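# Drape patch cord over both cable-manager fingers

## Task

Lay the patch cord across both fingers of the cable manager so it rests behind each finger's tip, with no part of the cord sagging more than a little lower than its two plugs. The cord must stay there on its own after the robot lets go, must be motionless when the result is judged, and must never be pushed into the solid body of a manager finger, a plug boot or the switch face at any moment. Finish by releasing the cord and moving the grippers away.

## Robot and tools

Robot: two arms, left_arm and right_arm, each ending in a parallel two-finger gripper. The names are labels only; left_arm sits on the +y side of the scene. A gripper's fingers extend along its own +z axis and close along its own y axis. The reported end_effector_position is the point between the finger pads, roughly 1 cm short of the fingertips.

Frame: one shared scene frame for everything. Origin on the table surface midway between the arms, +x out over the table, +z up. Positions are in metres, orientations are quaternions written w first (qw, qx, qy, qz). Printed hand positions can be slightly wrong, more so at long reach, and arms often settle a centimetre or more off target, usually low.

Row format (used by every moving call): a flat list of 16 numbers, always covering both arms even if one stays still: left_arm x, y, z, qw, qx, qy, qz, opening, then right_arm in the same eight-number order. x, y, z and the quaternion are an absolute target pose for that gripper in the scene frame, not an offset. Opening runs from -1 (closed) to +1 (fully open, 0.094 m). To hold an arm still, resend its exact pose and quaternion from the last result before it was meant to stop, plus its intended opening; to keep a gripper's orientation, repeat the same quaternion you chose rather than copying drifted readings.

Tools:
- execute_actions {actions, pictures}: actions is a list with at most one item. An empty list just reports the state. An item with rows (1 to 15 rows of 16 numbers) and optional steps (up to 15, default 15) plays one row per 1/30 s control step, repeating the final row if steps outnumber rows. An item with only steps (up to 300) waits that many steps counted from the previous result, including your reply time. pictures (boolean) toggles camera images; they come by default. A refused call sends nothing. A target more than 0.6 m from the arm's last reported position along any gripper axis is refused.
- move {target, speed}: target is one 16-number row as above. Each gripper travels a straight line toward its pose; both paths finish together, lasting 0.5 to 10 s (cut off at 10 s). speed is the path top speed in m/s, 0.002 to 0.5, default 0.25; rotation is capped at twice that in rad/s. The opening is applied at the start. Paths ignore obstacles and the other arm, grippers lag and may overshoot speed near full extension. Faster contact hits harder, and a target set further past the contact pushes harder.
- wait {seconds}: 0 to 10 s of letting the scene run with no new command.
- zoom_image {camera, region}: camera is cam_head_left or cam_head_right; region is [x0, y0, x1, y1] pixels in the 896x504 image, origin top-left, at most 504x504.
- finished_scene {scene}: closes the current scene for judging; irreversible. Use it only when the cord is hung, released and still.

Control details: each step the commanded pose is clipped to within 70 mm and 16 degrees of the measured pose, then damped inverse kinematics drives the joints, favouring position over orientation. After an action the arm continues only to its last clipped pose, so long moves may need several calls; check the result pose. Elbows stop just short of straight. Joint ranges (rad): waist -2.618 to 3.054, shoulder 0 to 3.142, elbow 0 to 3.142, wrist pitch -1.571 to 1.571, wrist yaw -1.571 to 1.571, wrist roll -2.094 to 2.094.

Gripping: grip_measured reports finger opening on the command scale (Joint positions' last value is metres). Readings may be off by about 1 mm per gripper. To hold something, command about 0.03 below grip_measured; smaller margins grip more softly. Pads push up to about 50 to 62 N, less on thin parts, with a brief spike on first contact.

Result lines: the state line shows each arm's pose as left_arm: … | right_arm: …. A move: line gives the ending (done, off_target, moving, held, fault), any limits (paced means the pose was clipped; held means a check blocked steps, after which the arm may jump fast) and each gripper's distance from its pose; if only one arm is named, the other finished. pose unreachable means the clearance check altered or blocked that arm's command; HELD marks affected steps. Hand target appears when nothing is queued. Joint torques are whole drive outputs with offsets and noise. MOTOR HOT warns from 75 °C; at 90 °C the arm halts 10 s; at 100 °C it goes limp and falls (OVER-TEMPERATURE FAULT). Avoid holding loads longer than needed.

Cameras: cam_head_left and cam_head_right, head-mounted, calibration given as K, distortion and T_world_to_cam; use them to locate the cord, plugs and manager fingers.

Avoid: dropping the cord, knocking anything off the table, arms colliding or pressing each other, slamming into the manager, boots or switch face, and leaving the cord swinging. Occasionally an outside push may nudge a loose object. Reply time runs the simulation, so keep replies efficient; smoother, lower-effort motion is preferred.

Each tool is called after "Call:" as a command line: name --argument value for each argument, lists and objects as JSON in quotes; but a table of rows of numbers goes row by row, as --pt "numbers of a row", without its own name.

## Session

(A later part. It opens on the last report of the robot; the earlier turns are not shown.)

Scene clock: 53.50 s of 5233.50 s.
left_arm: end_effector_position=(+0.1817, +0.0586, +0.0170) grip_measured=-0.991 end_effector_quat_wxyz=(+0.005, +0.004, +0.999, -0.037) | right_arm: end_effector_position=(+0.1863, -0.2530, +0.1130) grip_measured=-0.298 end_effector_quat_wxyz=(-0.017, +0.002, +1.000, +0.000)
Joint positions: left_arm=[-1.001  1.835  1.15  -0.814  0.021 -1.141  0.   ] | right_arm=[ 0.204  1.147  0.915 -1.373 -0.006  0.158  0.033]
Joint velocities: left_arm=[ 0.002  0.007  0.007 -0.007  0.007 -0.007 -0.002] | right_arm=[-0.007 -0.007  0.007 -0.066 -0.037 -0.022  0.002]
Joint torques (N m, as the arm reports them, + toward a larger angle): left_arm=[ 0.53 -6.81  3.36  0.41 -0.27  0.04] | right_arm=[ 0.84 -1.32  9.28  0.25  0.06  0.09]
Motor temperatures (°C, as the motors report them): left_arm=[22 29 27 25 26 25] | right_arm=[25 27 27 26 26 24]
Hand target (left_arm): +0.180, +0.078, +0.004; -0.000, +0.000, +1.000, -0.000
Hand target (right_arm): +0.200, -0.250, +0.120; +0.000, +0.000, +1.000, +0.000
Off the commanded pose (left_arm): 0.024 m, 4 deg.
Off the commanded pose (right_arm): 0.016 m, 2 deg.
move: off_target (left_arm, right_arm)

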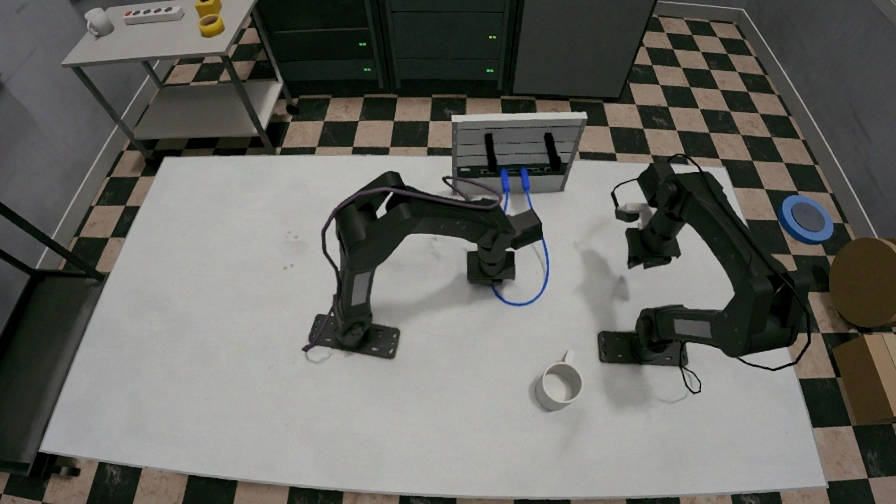

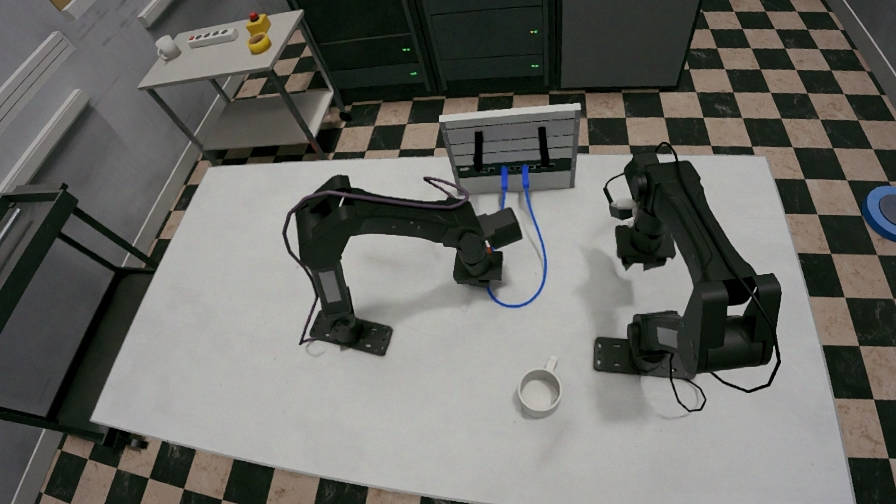

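Call:
move --target '[0.18,0.078,0.07,0,0,1,0,-1, 0.2,-0.25,0.12,0,0,1,0,-0.3]'

Call:
zoom_image --camera "cam_head_right" --region '[420, 200, 600, 330]'

Call:
zoom_image --camera "cam_head_left" --region '[420, 200, 600, 330]'

Scene clock: 55.40 s of 5233.50 s.
left_arm: end_effector_position=(+0.1744, +0.0769, +0.0628) grip_measured=-0.991 end_effector_quat_wxyz=(-0.009, +0.003, +1.000, +0.001) | right_arm: end_effector_position=(+0.1864, -0.2530, +0.1130) grip_measured=-0.298 end_effector_quat_wxyz=(-0.017, +0.003, +1.000, +0.001)
Joint positions: left_arm=[-1.001  1.776  1.271 -1.077  0.016 -1.141  0.   ] | right_arm=[ 0.204  1.147  0.915 -1.373 -0.006  0.159  0.033]
Joint velocities: left_arm=[ 0.007 -0.002 -0.007  0.007 -0.051 -0.081  0.   ] | right_arm=[ 0.007 -0.007  0.007 -0.007  0.007 -0.051 -0.001]
Joint torques (N m, as the arm reports them, + toward a larger angle): left_arm=[ 0.66 -9.    6.78  0.34 -0.21  0.03] | right_arm=[ 0.9  -1.31  9.29  0.25  0.07  0.07]
Motor temperatures (°C, as the motors report them): left_arm=[22 29 27 25 26 25] | right_arm=[25 27 28 26 26 24]
Hand target (left_arm): +0.180, +0.078, +0.070; -0.000, -0.000, +1.000, +0.000
Hand target (right_arm): +0.200, -0.250, +0.120; +0.000, +0.000, +1.000, +0.000
Off the commanded pose (left_arm): 0.009 m, 1 deg.
Off the commanded pose (right_arm): 0.016 m, 2 deg.
move: off_target (right_arm)

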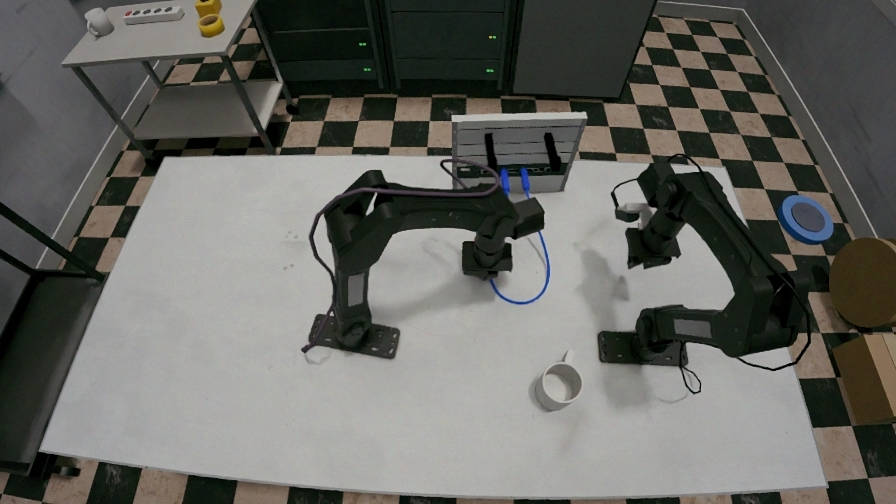

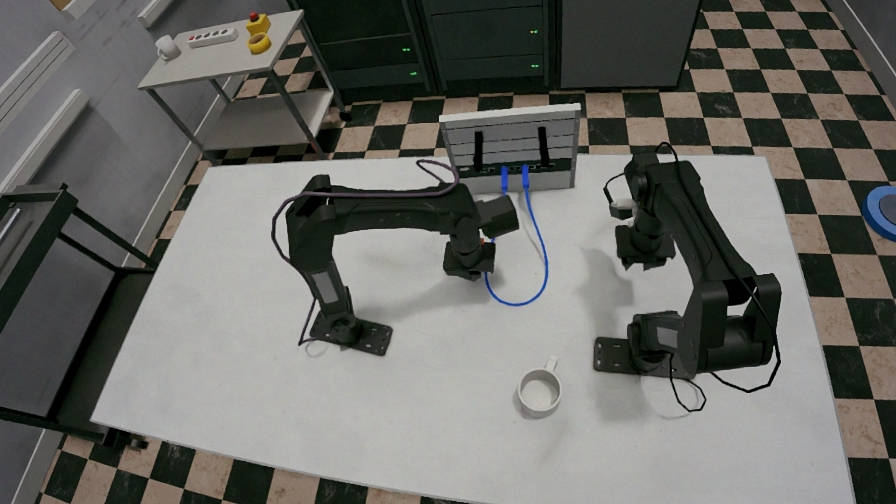

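Region (420, 200, 600, 330) of cam_head_right's 896x504 image, scaled by 2.800, with more detail than that image has.

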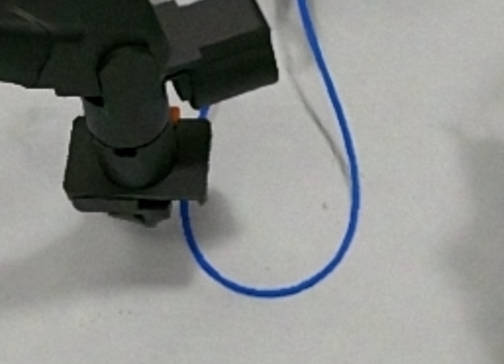

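Region (420, 200, 600, 330) of cam_head_left's 896x504 image, scaled by 2.800, with more detail than that image has.

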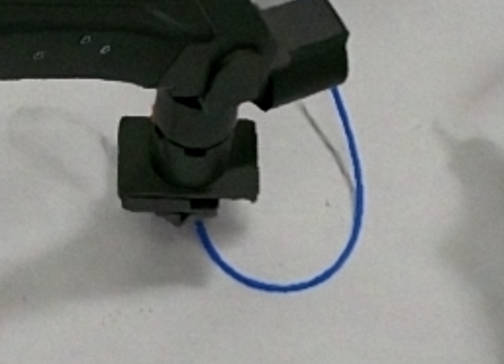

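Call:
move --target '[0.18,0.092,0.06,0,0,1,0,-0.1, 0.2,-0.25,0.12,0,0,1,0,-0.3]'

Call:
move --target '[0.18,0.088,-0.004,0,0,1,0,-0.1, 0.2,-0.25,0.12,0,0,1,0,-0.3]' --speed 0.12

Call:
zoom_image --camera "cam_head_left" --region '[420, 200, 600, 330]'

Scene clock: 57.77 s of 5233.50 s.
left_arm: end_effector_position=(+0.1763, +0.0875, +0.0577) grip_measured=-0.102 end_effector_quat_wxyz=(-0.009, -0.001, +1.000, +0.002) | right_arm: end_effector_position=(+0.1864, -0.2530, +0.1130) grip_measured=-0.298 end_effector_quat_wxyz=(-0.017, +0.003, +1.000, +0.001)
Joint positions: left_arm=[-0.982  1.75   1.219 -1.051  0.014 -1.131  0.042] | right_arm=[ 0.204  1.147  0.915 -1.373 -0.006  0.159  0.033]
Joint velocities: left_arm=[-0.007 -0.002 -0.017  0.007 -0.022  0.007  0.   ] | right_arm=[ 0.002  0.007 -0.012  0.007  0.051 -0.037  0.   ]
Joint torques (N m, as the arm reports them, + toward a larger angle): left_arm=[ 0.63 -9.57  4.52  0.56 -0.2   0.11] | right_arm=[ 0.91 -1.3   9.31  0.24  0.06  0.06]
Motor temperatures (°C, as the motors report them): left_arm=[22 29 27 25 26 25] | right_arm=[25 27 28 26 26 24]
Hand target (left_arm): +0.180, +0.092, +0.060; +0.000, -0.000, +1.000, +0.000
Hand target (right_arm): +0.200, -0.250, +0.120; +0.000, +0.000, +1.000, +0.000
Off the commanded pose (left_arm): 0.006 m, 1 deg.
Off the commanded pose (right_arm): 0.016 m, 2 deg.
move: off_target (right_arm)

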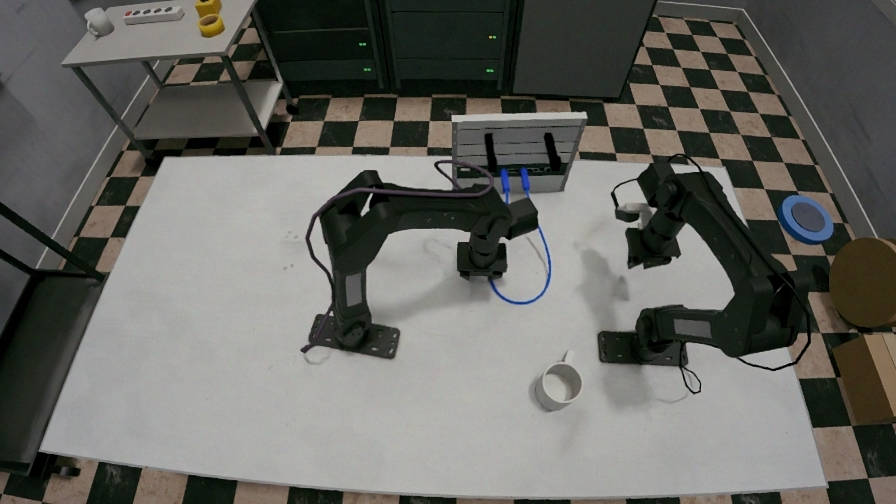

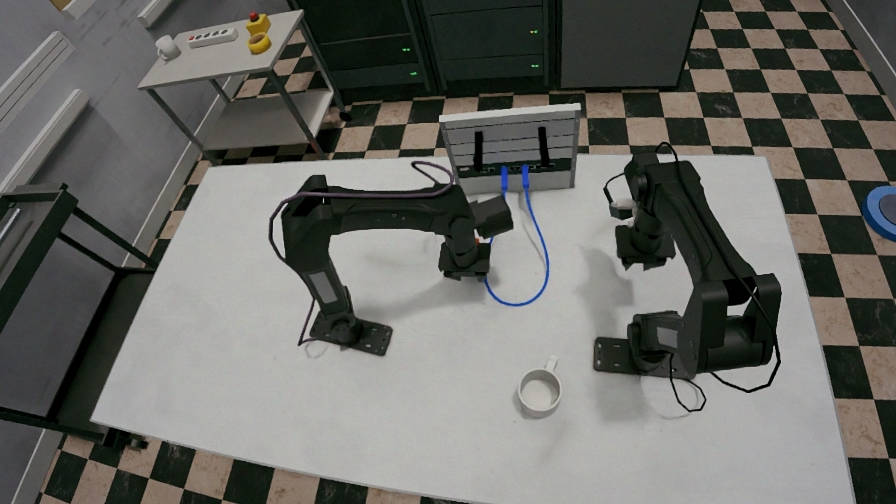

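Scene clock: 58.67 s of 5233.50 s.
left_arm: end_effector_position=(+0.1782, +0.0838, +0.0111) grip_measured=-0.102 end_effector_quat_wxyz=(-0.002, -0.001, +1.000, -0.010) | right_arm: end_effector_position=(+0.1864, -0.2530, +0.1130) grip_measured=-0.298 end_effector_quat_wxyz=(-0.017, +0.003, +1.000, +0.001)
Joint positions: left_arm=[-0.982  1.807  1.089 -0.837  0.013 -1.13   0.042] | right_arm=[ 0.204  1.147  0.915 -1.373 -0.006  0.159  0.033]
Joint velocities: left_arm=[-0.007 -0.012  0.007 -0.037 -0.051  0.051 -0.001] | right_arm=[ 0.012 -0.002 -0.012  0.007  0.022  0.022  0.   ]
Joint torques (N m, as the arm reports them, + toward a larger angle): left_arm=[ 0.21 -5.56  3.43  1.   -0.17  0.07] | right_arm=[ 0.89 -1.29  9.3   0.25  0.07  0.08]
Motor temperatures (°C, as the motors report them): left_arm=[22 29 27 25 26 25] | right_arm=[25 26 28 26 26 24]
Hand target (left_arm): +0.180, +0.088, -0.003; -0.000, +0.000, +1.000, +0.000
Hand target (right_arm): +0.200, -0.250, +0.120; +0.000, +0.000, +1.000, +0.000
Off the commanded pose (left_arm): 0.016 m, 1 deg.
Off the commanded pose (right_arm): 0.016 m, 2 deg.
move: off_target (left_arm, right_arm)

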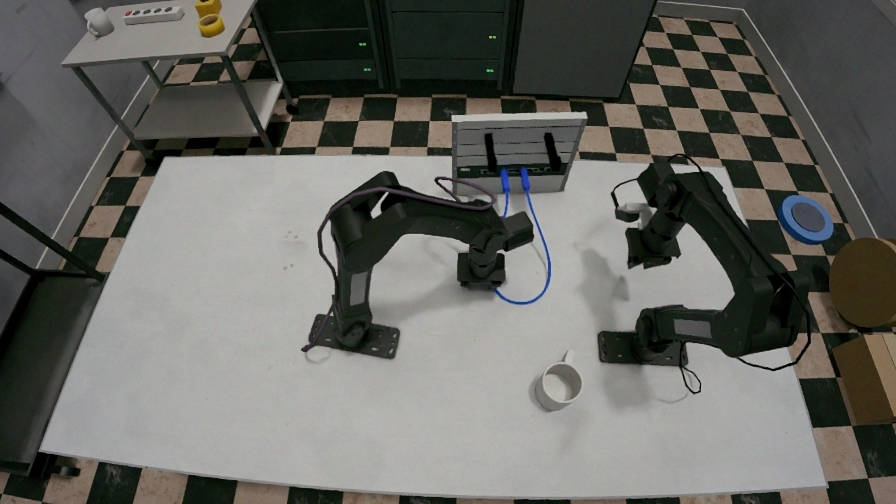

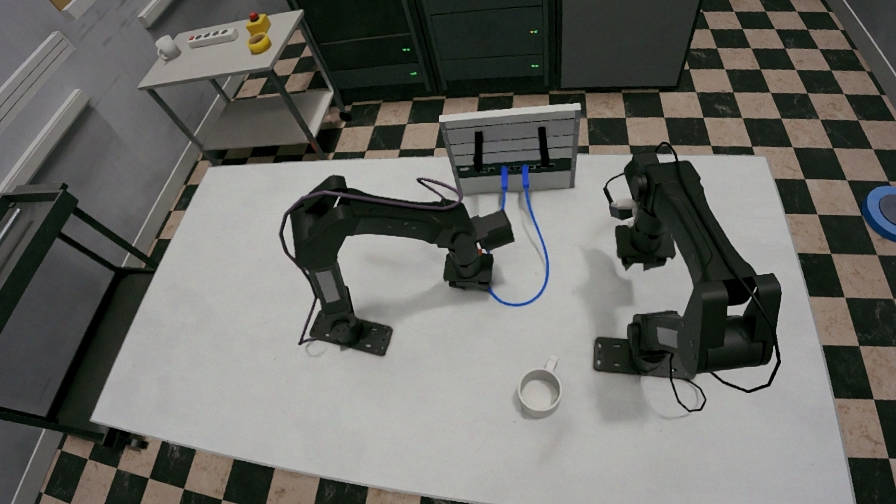

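Region (420, 200, 600, 330) of cam_head_left's 896x504 image, scaled by 2.800, with more detail than that image has.

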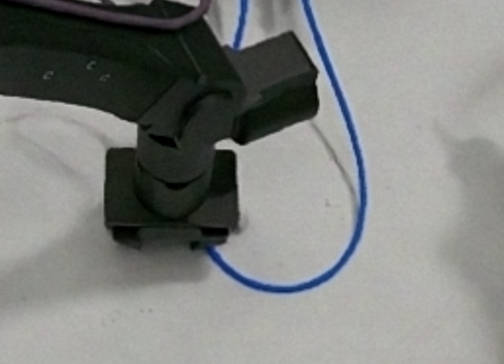

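On the table now. Closing while easing the downward pressure.

Call:
move --target '[0.179,0.084,0.008,0,0,1,0,-1, 0.2,-0.25,0.12,0,0,1,0,-0.3]'

Call:
move --target '[0.2,0.14,0.07,0,0,1,0,-1, 0.2,-0.25,0.12,0,0,1,0,-0.3]' --speed 0.1

Scene clock: 60.07 s of 5233.50 s.
left_arm: end_effector_position=(+0.1780, +0.0842, +0.0111) grip_measured=-0.991 end_effector_quat_wxyz=(-0.003, -0.001, +1.000, -0.010) | right_arm: end_effector_position=(+0.1864, -0.2530, +0.1130) grip_measured=-0.298 end_effector_quat_wxyz=(-0.017, +0.003, +1.000, +0.001)
Joint positions: left_arm=[-0.982  1.807  1.089 -0.838  0.013 -1.13   0.   ] | right_arm=[ 0.204  1.147  0.915 -1.373 -0.006  0.159  0.033]
Joint velocities: left_arm=[ 0.017 -0.012 -0.002 -0.051  0.081 -0.007  0.001] | right_arm=[-0.002 -0.007 -0.002 -0.007  0.037  0.007  0.001]
Joint torques (N m, as the arm reports them, + toward a larger angle): left_arm=[-0.42 -6.42  6.24  0.44 -0.17 -0.04] | right_arm=[ 0.91 -1.27  9.3   0.25  0.07  0.07]
Motor temperatures (°C, as the motors report them): left_arm=[22 29 27 25 26 25] | right_arm=[25 26 28 26 26 24]
Hand target (left_arm): +0.179, +0.084, +0.008; -0.000, +0.000, +1.000, -0.000
Hand target (right_arm): +0.200, -0.250, +0.120; +0.000, +0.000, +1.000, +0.000
Off the commanded pose (left_arm): 0.003 m, 1 deg.
Off the commanded pose (right_arm): 0.016 m, 2 deg.
move: off_target (right_arm)

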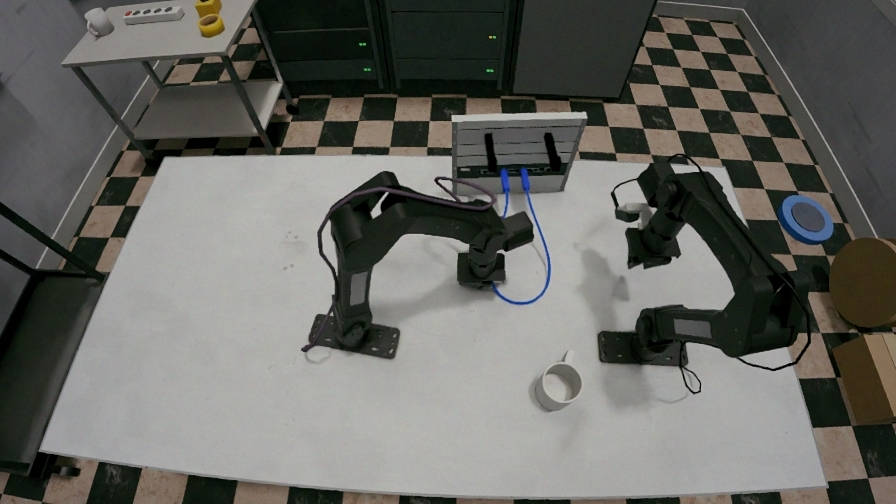

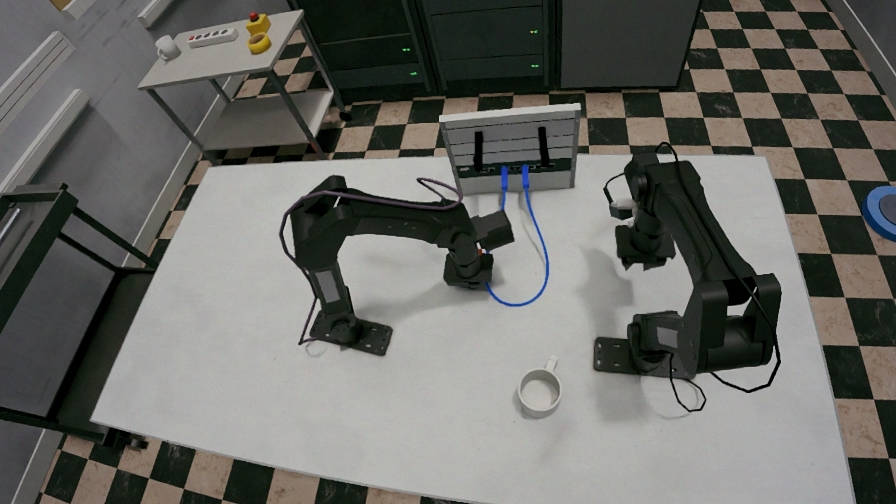

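Scene clock: 61.40 s of 5233.50 s.
left_arm: end_effector_position=(+0.1958, +0.1385, +0.0616) grip_measured=-0.991 end_effector_quat_wxyz=(-0.009, -0.002, +1.000, +0.004) | right_arm: end_effector_position=(+0.1864, -0.2530, +0.1130) grip_measured=-0.298 end_effector_quat_wxyz=(-0.017, +0.003, +1.000, +0.001)
Joint positions: left_arm=[-0.838  1.62   1.089 -1.056  0.012 -0.988  0.   ] | right_arm=[ 0.204  1.147  0.915 -1.373 -0.006  0.159  0.033]
Joint velocities: left_arm=[-0.012 -0.002  0.007 -0.022  0.007  0.022  0.   ] | right_arm=[-0.002 -0.007  0.012 -0.007 -0.007  0.007  0.002]
Joint torques (N m, as the arm reports them, + toward a larger angle): left_arm=[ 0.64 -8.2   6.66  0.29 -0.17  0.09] | right_arm=[ 0.92 -1.31  9.29  0.25  0.07  0.07]
Motor temperatures (°C, as the motors report them): left_arm=[22 30 27 25 26 25] | right_arm=[25 26 29 26 26 24]
Hand target (left_arm): +0.200, +0.140, +0.069; +0.001, -0.000, +1.000, +0.000
Hand target (right_arm): +0.200, -0.250, +0.120; +0.000, +0.000, +1.000, +0.000
Off the commanded pose (left_arm): 0.010 m, 1 deg.
Off the commanded pose (right_arm): 0.016 m, 2 deg.
move: off_target (right_arm)

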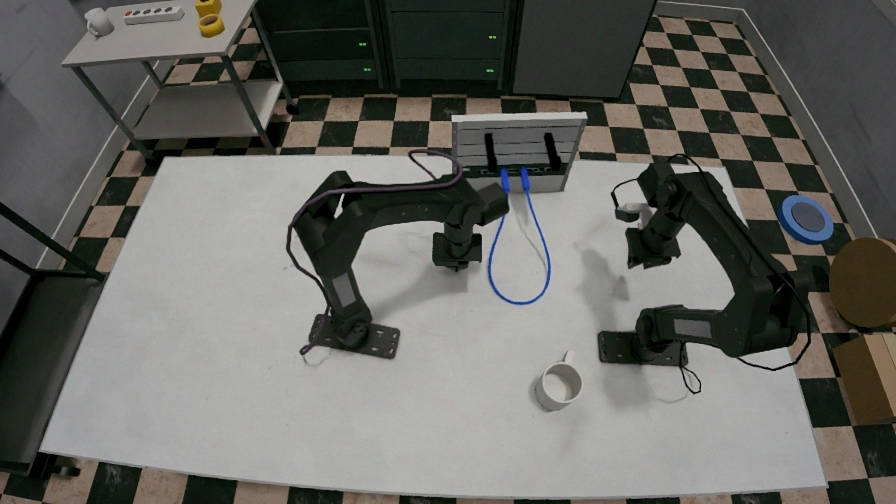

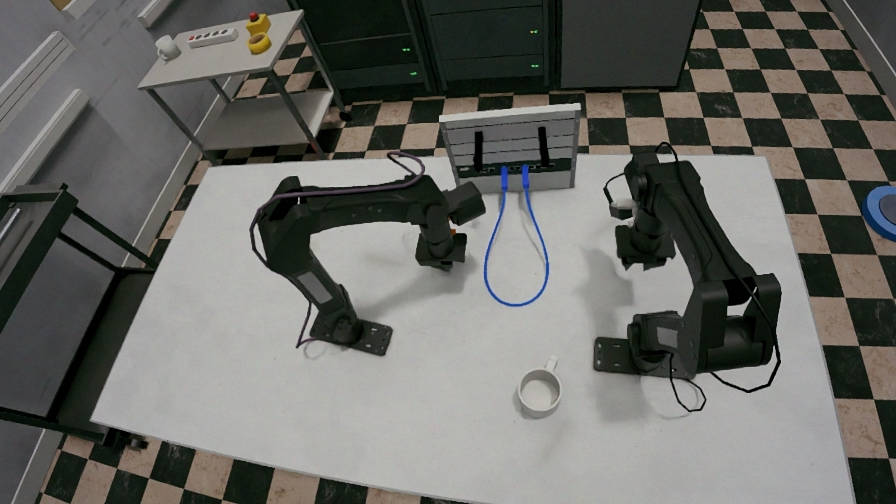

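Call:
zoom_image --camera "cam_head_left" --region '[420, 170, 600, 320]'

Region (420, 170, 600, 320) of cam_head_left's 896x504 image, scaled by 2.800, with more detail than that image has.

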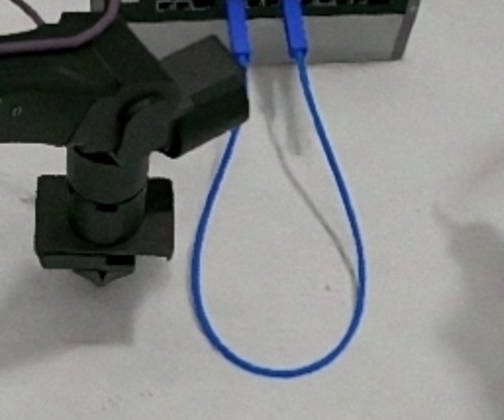

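Call:
move --target '[0.195,0.064,0.065,0,0,1,0,-0.1, 0.2,-0.25,0.12,0,0,1,0,-0.3]'

Call:
move --target '[0.195,0.064,-0.002,0,0,1,0,-0.1, 0.2,-0.25,0.12,0,0,1,0,-0.3]' --speed 0.12

Call:
zoom_image --camera "cam_head_left" --region '[420, 200, 600, 330]'

Call:
zoom_image --camera "cam_head_right" --region '[420, 200, 600, 330]'

Scene clock: 67.33 s of 5233.50 s.
left_arm: end_effector_position=(+0.1935, +0.0654, +0.0657) grip_measured=-0.102 end_effector_quat_wxyz=(-0.003, +0.004, +1.000, -0.008) | right_arm: end_effector_position=(+0.1864, -0.2530, +0.1130) grip_measured=-0.298 end_effector_quat_wxyz=(-0.017, +0.003, +1.000, +0.001)
Joint positions: left_arm=[-0.965  1.82   1.338 -1.077  0.012 -1.105  0.042] | right_arm=[ 0.204  1.147  0.915 -1.373 -0.006  0.159  0.033]
Joint velocities: left_arm=[-0.002  0.007 -0.012 -0.022  0.007 -0.037  0.   ] | right_arm=[ 0.002  0.007  0.017  0.081 -0.007 -0.081 -0.   ]
Joint torques (N m, as the arm reports them, + toward a larger angle): left_arm=[-0.43 -7.04  7.32  0.38 -0.15 -0.1 ] | right_arm=[ 0.92 -1.31  9.36  0.24  0.08  0.07]
Motor temperatures (°C, as the motors report them): left_arm=[22 30 28 25 26 25] | right_arm=[25 26 30 26 26 24]
Hand target (left_arm): +0.194, +0.064, +0.065; -0.001, +0.000, +1.000, -0.000
Hand target (right_arm): +0.200, -0.250, +0.120; +0.000, +0.000, +1.000, +0.000
Off the commanded pose (left_arm): 0.002 m, 1 deg.
Off the commanded pose (right_arm): 0.016 m, 2 deg.
After step 90, 2.03 s passed at rest.
move: off_target (right_arm)

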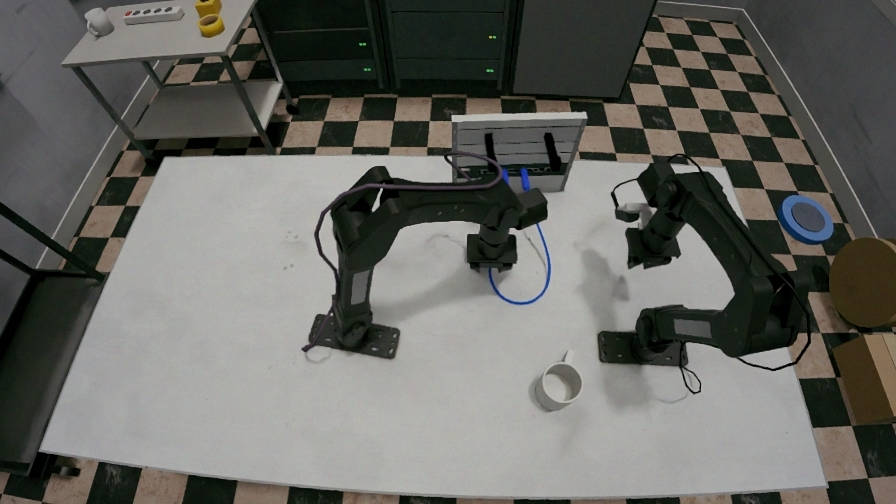

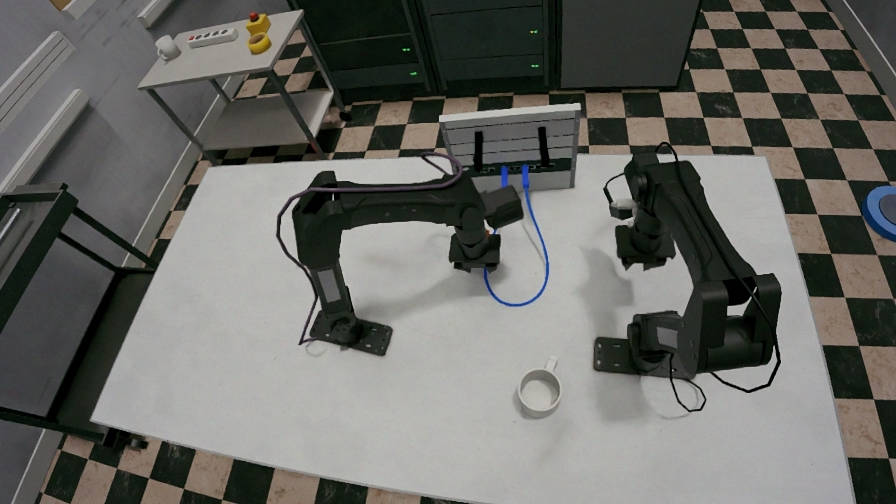

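Scene clock: 68.30 s of 5233.50 s.
left_arm: end_effector_position=(+0.1959, +0.0609, +0.0118) grip_measured=-0.102 end_effector_quat_wxyz=(-0.001, +0.003, +1.000, -0.011) | right_arm: end_effector_position=(+0.1864, -0.2530, +0.1130) grip_measured=-0.298 end_effector_quat_wxyz=(-0.017, +0.003, +1.000, +0.001)
Joint positions: left_arm=[-0.965  1.901  1.217 -0.868  0.011 -1.107  0.042] | right_arm=[ 0.204  1.147  0.915 -1.373 -0.006  0.159  0.033]
Joint velocities: left_arm=[-0.012  0.002  0.012  0.007 -0.007 -0.022  0.   ] | right_arm=[-0.022  0.002 -0.002 -0.022 -0.022 -0.037  0.   ]
Joint torques (N m, as the arm reports them, + toward a larger angle): left_arm=[-0.42 -6.72  3.94  0.85 -0.17 -0.07] | right_arm=[ 0.91 -1.26  9.28  0.24  0.06  0.06]
Motor temperatures (°C, as the motors report them): left_arm=[22 30 28 25 26 25] | right_arm=[25 26 30 26 26 24]
Hand target (left_arm): +0.195, +0.064, -0.001; -0.000, +0.000, +1.000, +0.000
Hand target (right_arm): +0.200, -0.250, +0.120; +0.000, +0.000, +1.000, +0.000
Off the commanded pose (left_arm): 0.014 m, 1 deg.
Off the commanded pose (right_arm): 0.016 m, 2 deg.
move: off_target (left_arm, right_arm)

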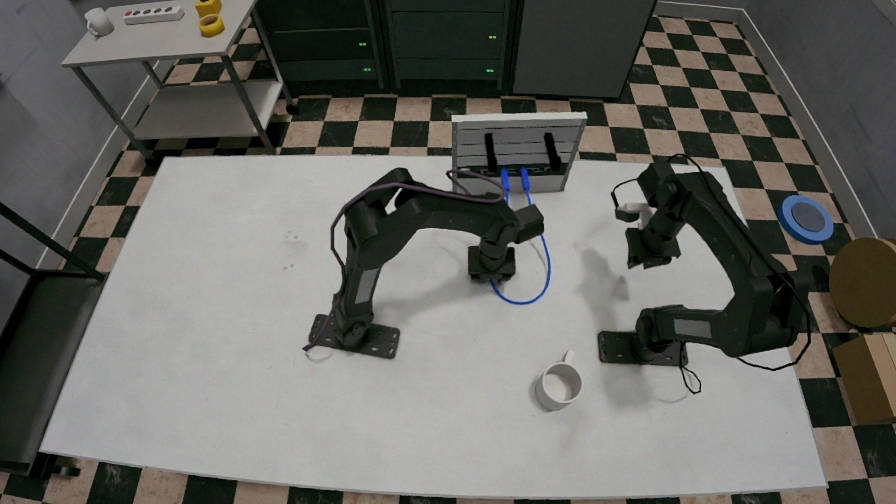

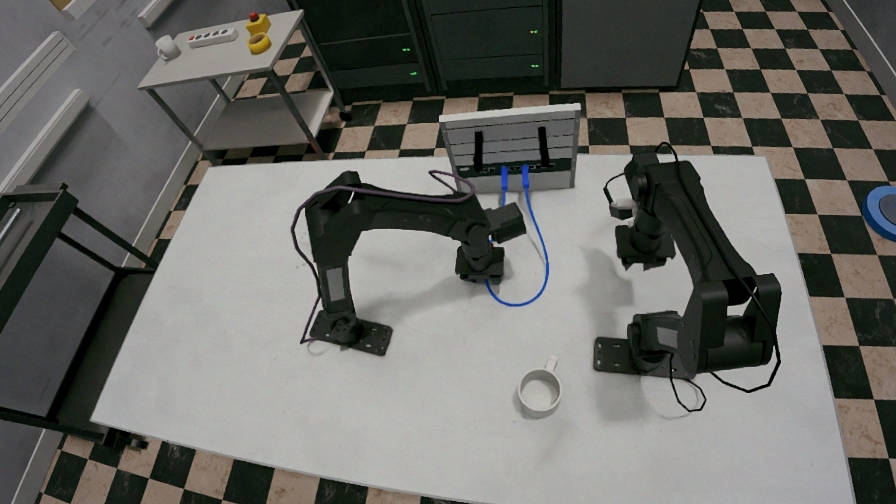

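Region (420, 200, 600, 330) of cam_head_left's 896x504 image, scaled by 2.800, with more detail than that image has.

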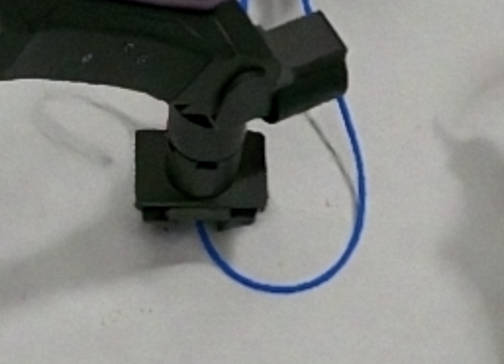

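Region (420, 200, 600, 330) of cam_head_right's 896x504 image, scaled by 2.800, with more detail than that image has.

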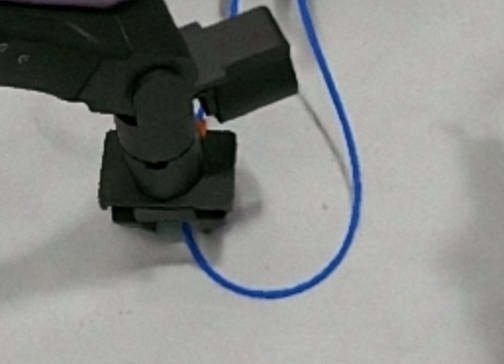

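Centred this time.

Call:
move --target '[0.195,0.062,0.004,0,0,1,0,-1, 0.2,-0.25,0.12,0,0,1,0,-0.3]'

Call:
move --target '[0.22,0.12,0.08,0,0,1,0,-1, 0.2,-0.25,0.12,0,0,1,0,-0.3]' --speed 0.08

Scene clock: 70.07 s of 5233.50 s.
left_arm: end_effector_position=(+0.1959, +0.0609, +0.0118) grip_measured=-0.903 end_effector_quat_wxyz=(-0.001, +0.002, +1.000, -0.011) | right_arm: end_effector_position=(+0.1864, -0.2530, +0.1130) grip_measured=-0.298 end_effector_quat_wxyz=(-0.017, +0.003, +1.000, +0.001)
Joint positions: left_arm=[-0.965  1.901  1.217 -0.868  0.011 -1.108  0.005] | right_arm=[ 0.204  1.147  0.915 -1.373 -0.006  0.159  0.033]
Joint velocities: left_arm=[-0.007 -0.017 -0.007  0.007  0.051  0.007  0.001] | right_arm=[ 0.017 -0.012 -0.007 -0.007 -0.022 -0.022  0.   ]
Joint torques (N m, as the arm reports them, + toward a larger angle): left_arm=[-0.57 -7.01  5.4   0.59 -0.16 -0.08] | right_arm=[ 0.88 -1.32  9.29  0.24  0.07  0.06]
Motor temperatures (°C, as the motors report them): left_arm=[22 30 28 25 26 25] | right_arm=[25 26 30 25 26 24]
Hand target (left_arm): +0.195, +0.062, +0.004; -0.000, -0.000, +1.000, -0.000
Hand target (right_arm): +0.200, -0.250, +0.120; +0.000, +0.000, +1.000, +0.000
Off the commanded pose (left_arm): 0.008 m, 1 deg.
Off the commanded pose (right_arm): 0.016 m, 2 deg.
move: off_target (right_arm)

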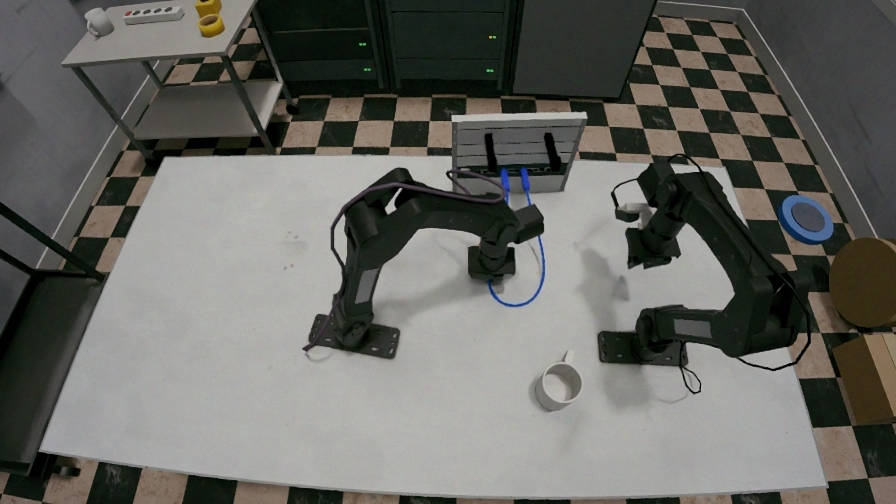

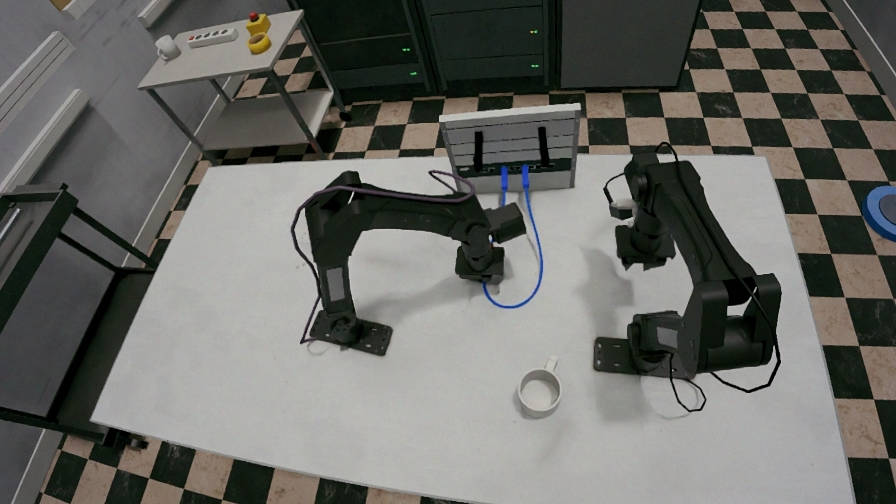

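Scene clock: 71.63 s of 5233.50 s.
left_arm: end_effector_position=(+0.2128, +0.1222, +0.0673) grip_measured=-0.903 end_effector_quat_wxyz=(-0.014, -0.002, +1.000, +0.010) | right_arm: end_effector_position=(+0.1864, -0.2530, +0.1130) grip_measured=-0.298 end_effector_quat_wxyz=(-0.017, +0.003, +1.000, +0.001)
Joint positions: left_arm=[-0.82   1.715  1.217 -1.106  0.011 -0.97   0.005] | right_arm=[ 0.204  1.147  0.915 -1.373 -0.006  0.159  0.033]
Joint velocities: left_arm=[-0.002 -0.012  0.007 -0.037  0.007  0.037 -0.   ] | right_arm=[-0.002  0.007  0.002 -0.022  0.007 -0.051  0.   ]
Joint torques (N m, as the arm reports them, + toward a larger angle): left_arm=[ 0.58 -9.01  7.73  0.24 -0.16  0.15] | right_arm=[ 0.91 -1.29  9.28  0.25  0.08  0.06]
Motor temperatures (°C, as the motors report them): left_arm=[22 31 28 25 26 25] | right_arm=[25 26 30 25 26 24]
Hand target (left_arm): +0.220, +0.120, +0.079; +0.001, -0.000, +1.000, +0.000
Hand target (right_arm): +0.200, -0.250, +0.120; +0.000, +0.000, +1.000, +0.000
Off the commanded pose (left_arm): 0.015 m, 2 deg.
Off the commanded pose (right_arm): 0.016 m, 2 deg.
move: off_target (left_arm, right_arm)

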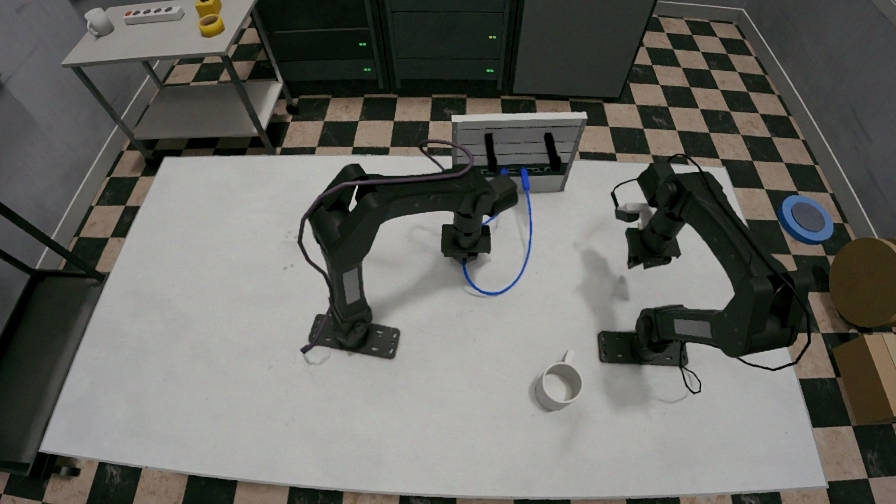

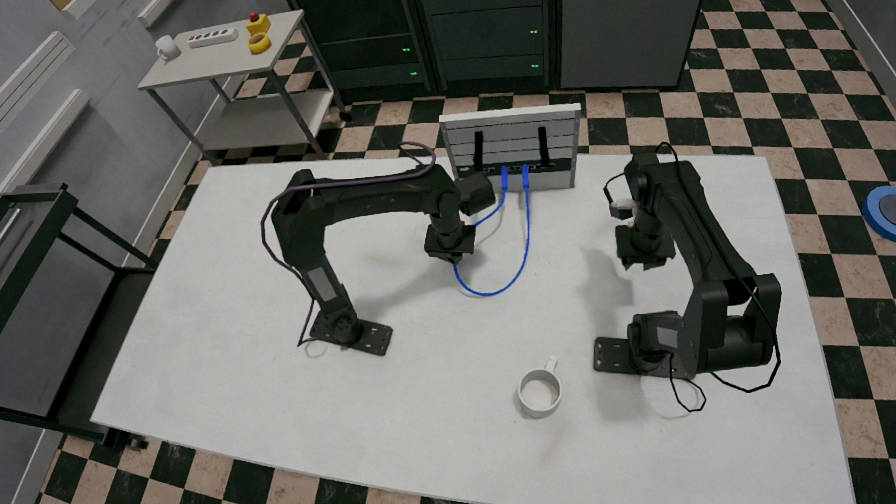

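Call:
move --target '[0.22,0.125,0.08,-0.067,-0.377,0.91,-0.161,-1, 0.2,-0.18,0.12,0,0,1,0,-0.1]' --speed 0.1

Call:
zoom_image --camera "cam_head_left" --region '[420, 150, 660, 330]'

Call:
zoom_image --camera "cam_head_right" --region '[420, 150, 660, 330]'

Scene clock: 78.23 s of 5233.50 s.
left_arm: end_effector_position=(+0.2263, +0.1156, +0.0817) grip_measured=-0.903 end_effector_quat_wxyz=(-0.057, -0.363, +0.914, -0.171) | right_arm: end_effector_position=(+0.1912, -0.1868, +0.1143) grip_measured=-0.102 end_effector_quat_wxyz=(-0.015, +0.002, +1.000, -0.005)
Joint positions: left_arm=[-0.67   1.467  0.965 -0.786  0.23  -1.605  0.005] | right_arm=[ 0.567  1.255  0.987 -1.334 -0.006  0.52   0.042]
Joint velocities: left_arm=[-0.002 -0.022 -0.007 -0.007  0.007 -0.051 -0.001] | right_arm=[ 0.002 -0.017 -0.012 -0.066  0.022  0.037  0.001]
Joint torques (N m, as the arm reports them, + toward a larger angle): left_arm=[ 0.74 -7.45  4.78  0.81  0.18 -0.12] | right_arm=[ 0.8  -2.62  8.68  0.25  0.1   0.07]
Motor temperatures (°C, as the motors report them): left_arm=[22 31 28 25 26 25] | right_arm=[25 26 30 25 26 24]
Hand target (left_arm): +0.220, +0.125, +0.080; -0.065, -0.376, +0.910, -0.161
Hand target (right_arm): +0.201, -0.180, +0.120; +0.002, +0.000, +1.000, +0.000
Off the commanded pose (left_arm): 0.011 m, 2 deg.
Off the commanded pose (right_arm): 0.013 m, 2 deg.
move: off_target (left_arm, right_arm)

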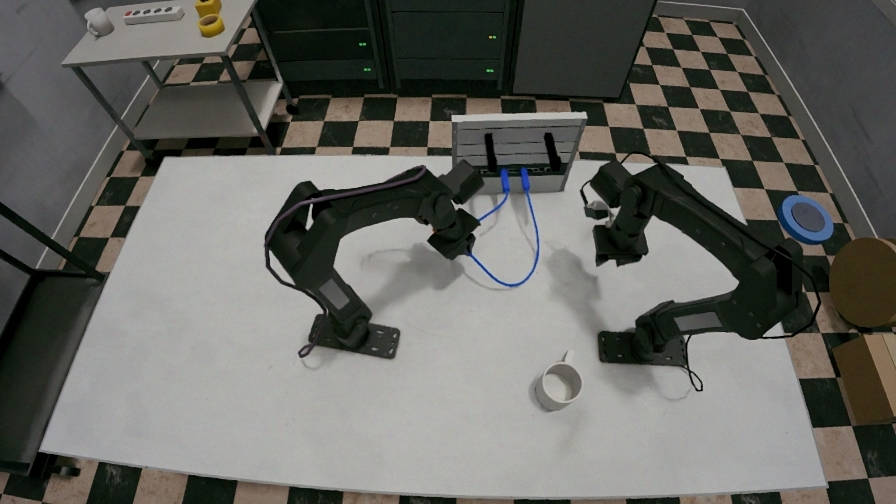

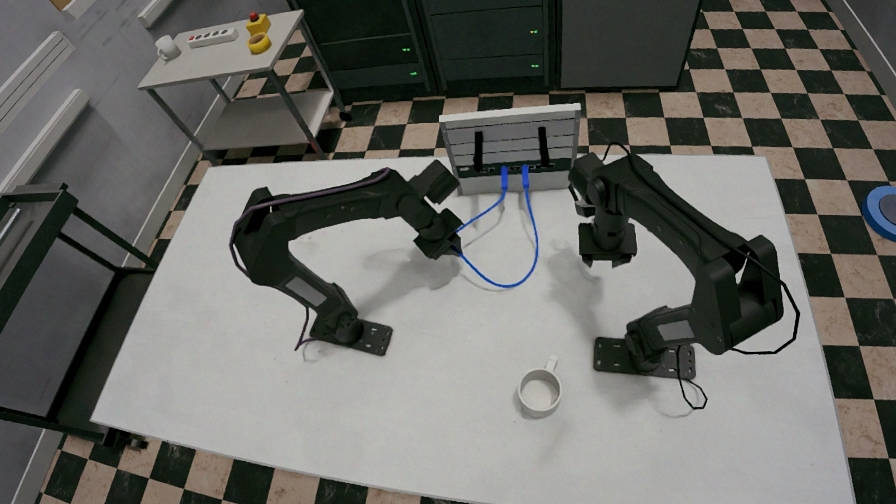

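Region (420, 150, 660, 330) of cam_head_left's 896x504 image, scaled by 2.100, with more detail than that image has; it fills the top 378 rows of this view, and the rest is white.

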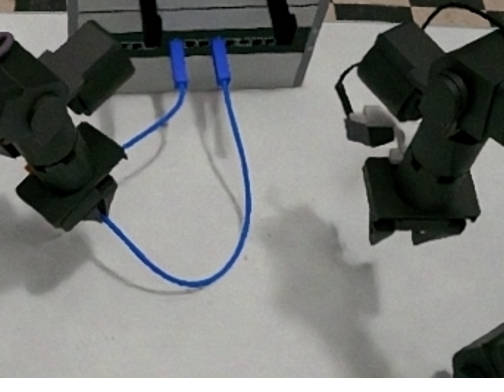

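Region (420, 150, 660, 330) of cam_head_right's 896x504 image, scaled by 2.100, with more detail than that image has; it fills the top 378 rows of this view, and the rest is white.

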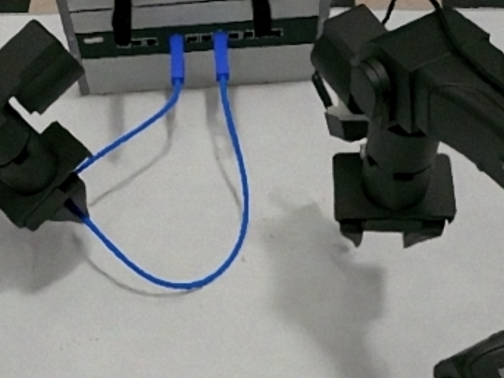

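Call:
move --target '[0.22,0.125,0.08,-0.067,-0.377,0.91,-0.161,-1, 0.22,-0.05,0.08,0,0,0.985,0.174,-0.1]' --speed 0.15

Call:
zoom_image --camera "cam_head_left" --region '[420, 150, 660, 330]'

Call:
zoom_image --camera "cam_head_right" --region '[420, 150, 660, 330]'

Scene clock: 83.90 s of 5233.50 s.
left_arm: end_effector_position=(+0.2274, +0.1132, +0.0826) grip_measured=-0.903 end_effector_quat_wxyz=(-0.058, -0.363, +0.913, -0.176) | right_arm: end_effector_position=(+0.2256, -0.0540, +0.0847) grip_measured=-0.102 end_effector_quat_wxyz=(+0.008, +0.004, +0.985, +0.172)
Joint positions: left_arm=[-0.67   1.467  0.965 -0.775  0.234 -1.609  0.005] | right_arm=[ 0.763  1.452  0.97  -0.846 -0.248  0.751  0.042]
Joint velocities: left_arm=[-0.017  0.017  0.007  0.051 -0.022 -0.007 -0.001] | right_arm=[ 0.017 -0.007 -0.022  0.022 -0.022  0.022 -0.001]
Joint torques (N m, as the arm reports them, + toward a larger angle): left_arm=[ 0.87 -7.24  4.78  0.76  0.18 -0.12] | right_arm=[ 0.83 -4.82  5.31  0.74 -0.28  0.03]
Motor temperatures (°C, as the motors report them): left_arm=[22 31 28 25 26 25] | right_arm=[25 26 30 25 26 24]
Hand target (left_arm): +0.220, +0.124, +0.080; -0.067, -0.377, +0.910, -0.161
Hand target (right_arm): +0.222, -0.051, +0.080; +0.001, +0.001, +0.985, +0.174
Off the commanded pose (left_arm): 0.014 m, 3 deg.
Off the commanded pose (right_arm): 0.008 m, 1 deg.
After step 90, 0.87 s passed at rest.
move: off_target (left_arm)

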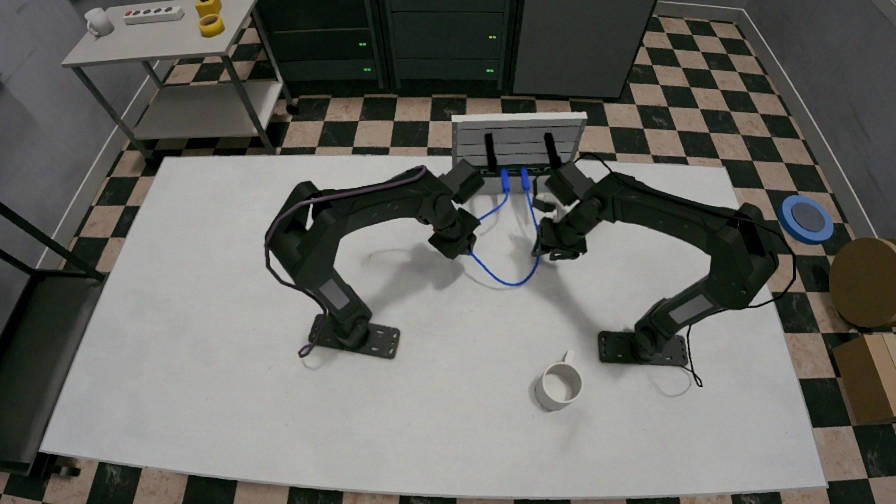

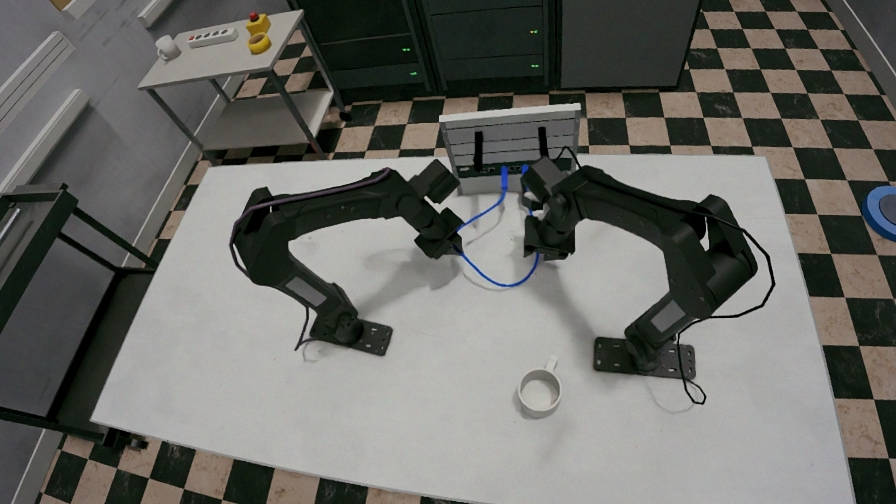

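Region (420, 150, 660, 330) of cam_head_left's 896x504 image, scaled by 2.100, with more detail than that image has; it fills the top 378 rows of this view, and the rest is white.

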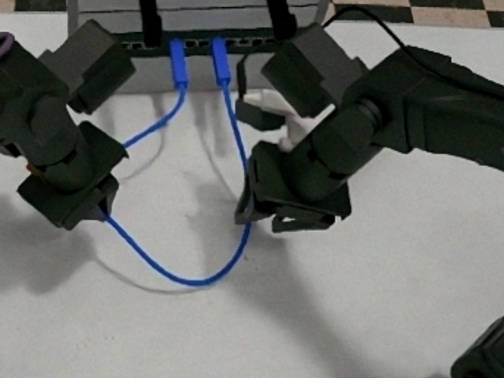

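Region (420, 150, 660, 330) of cam_head_right's 896x504 image, scaled by 2.100, with more detail than that image has; it fills the top 378 rows of this view, and the rest is white.

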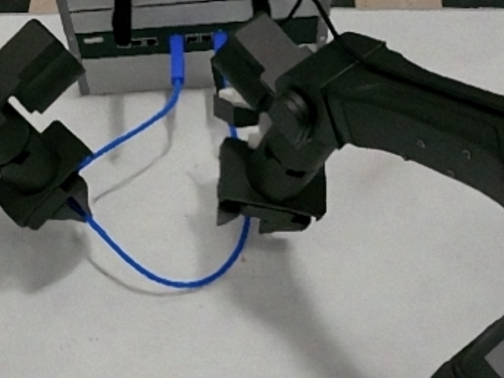

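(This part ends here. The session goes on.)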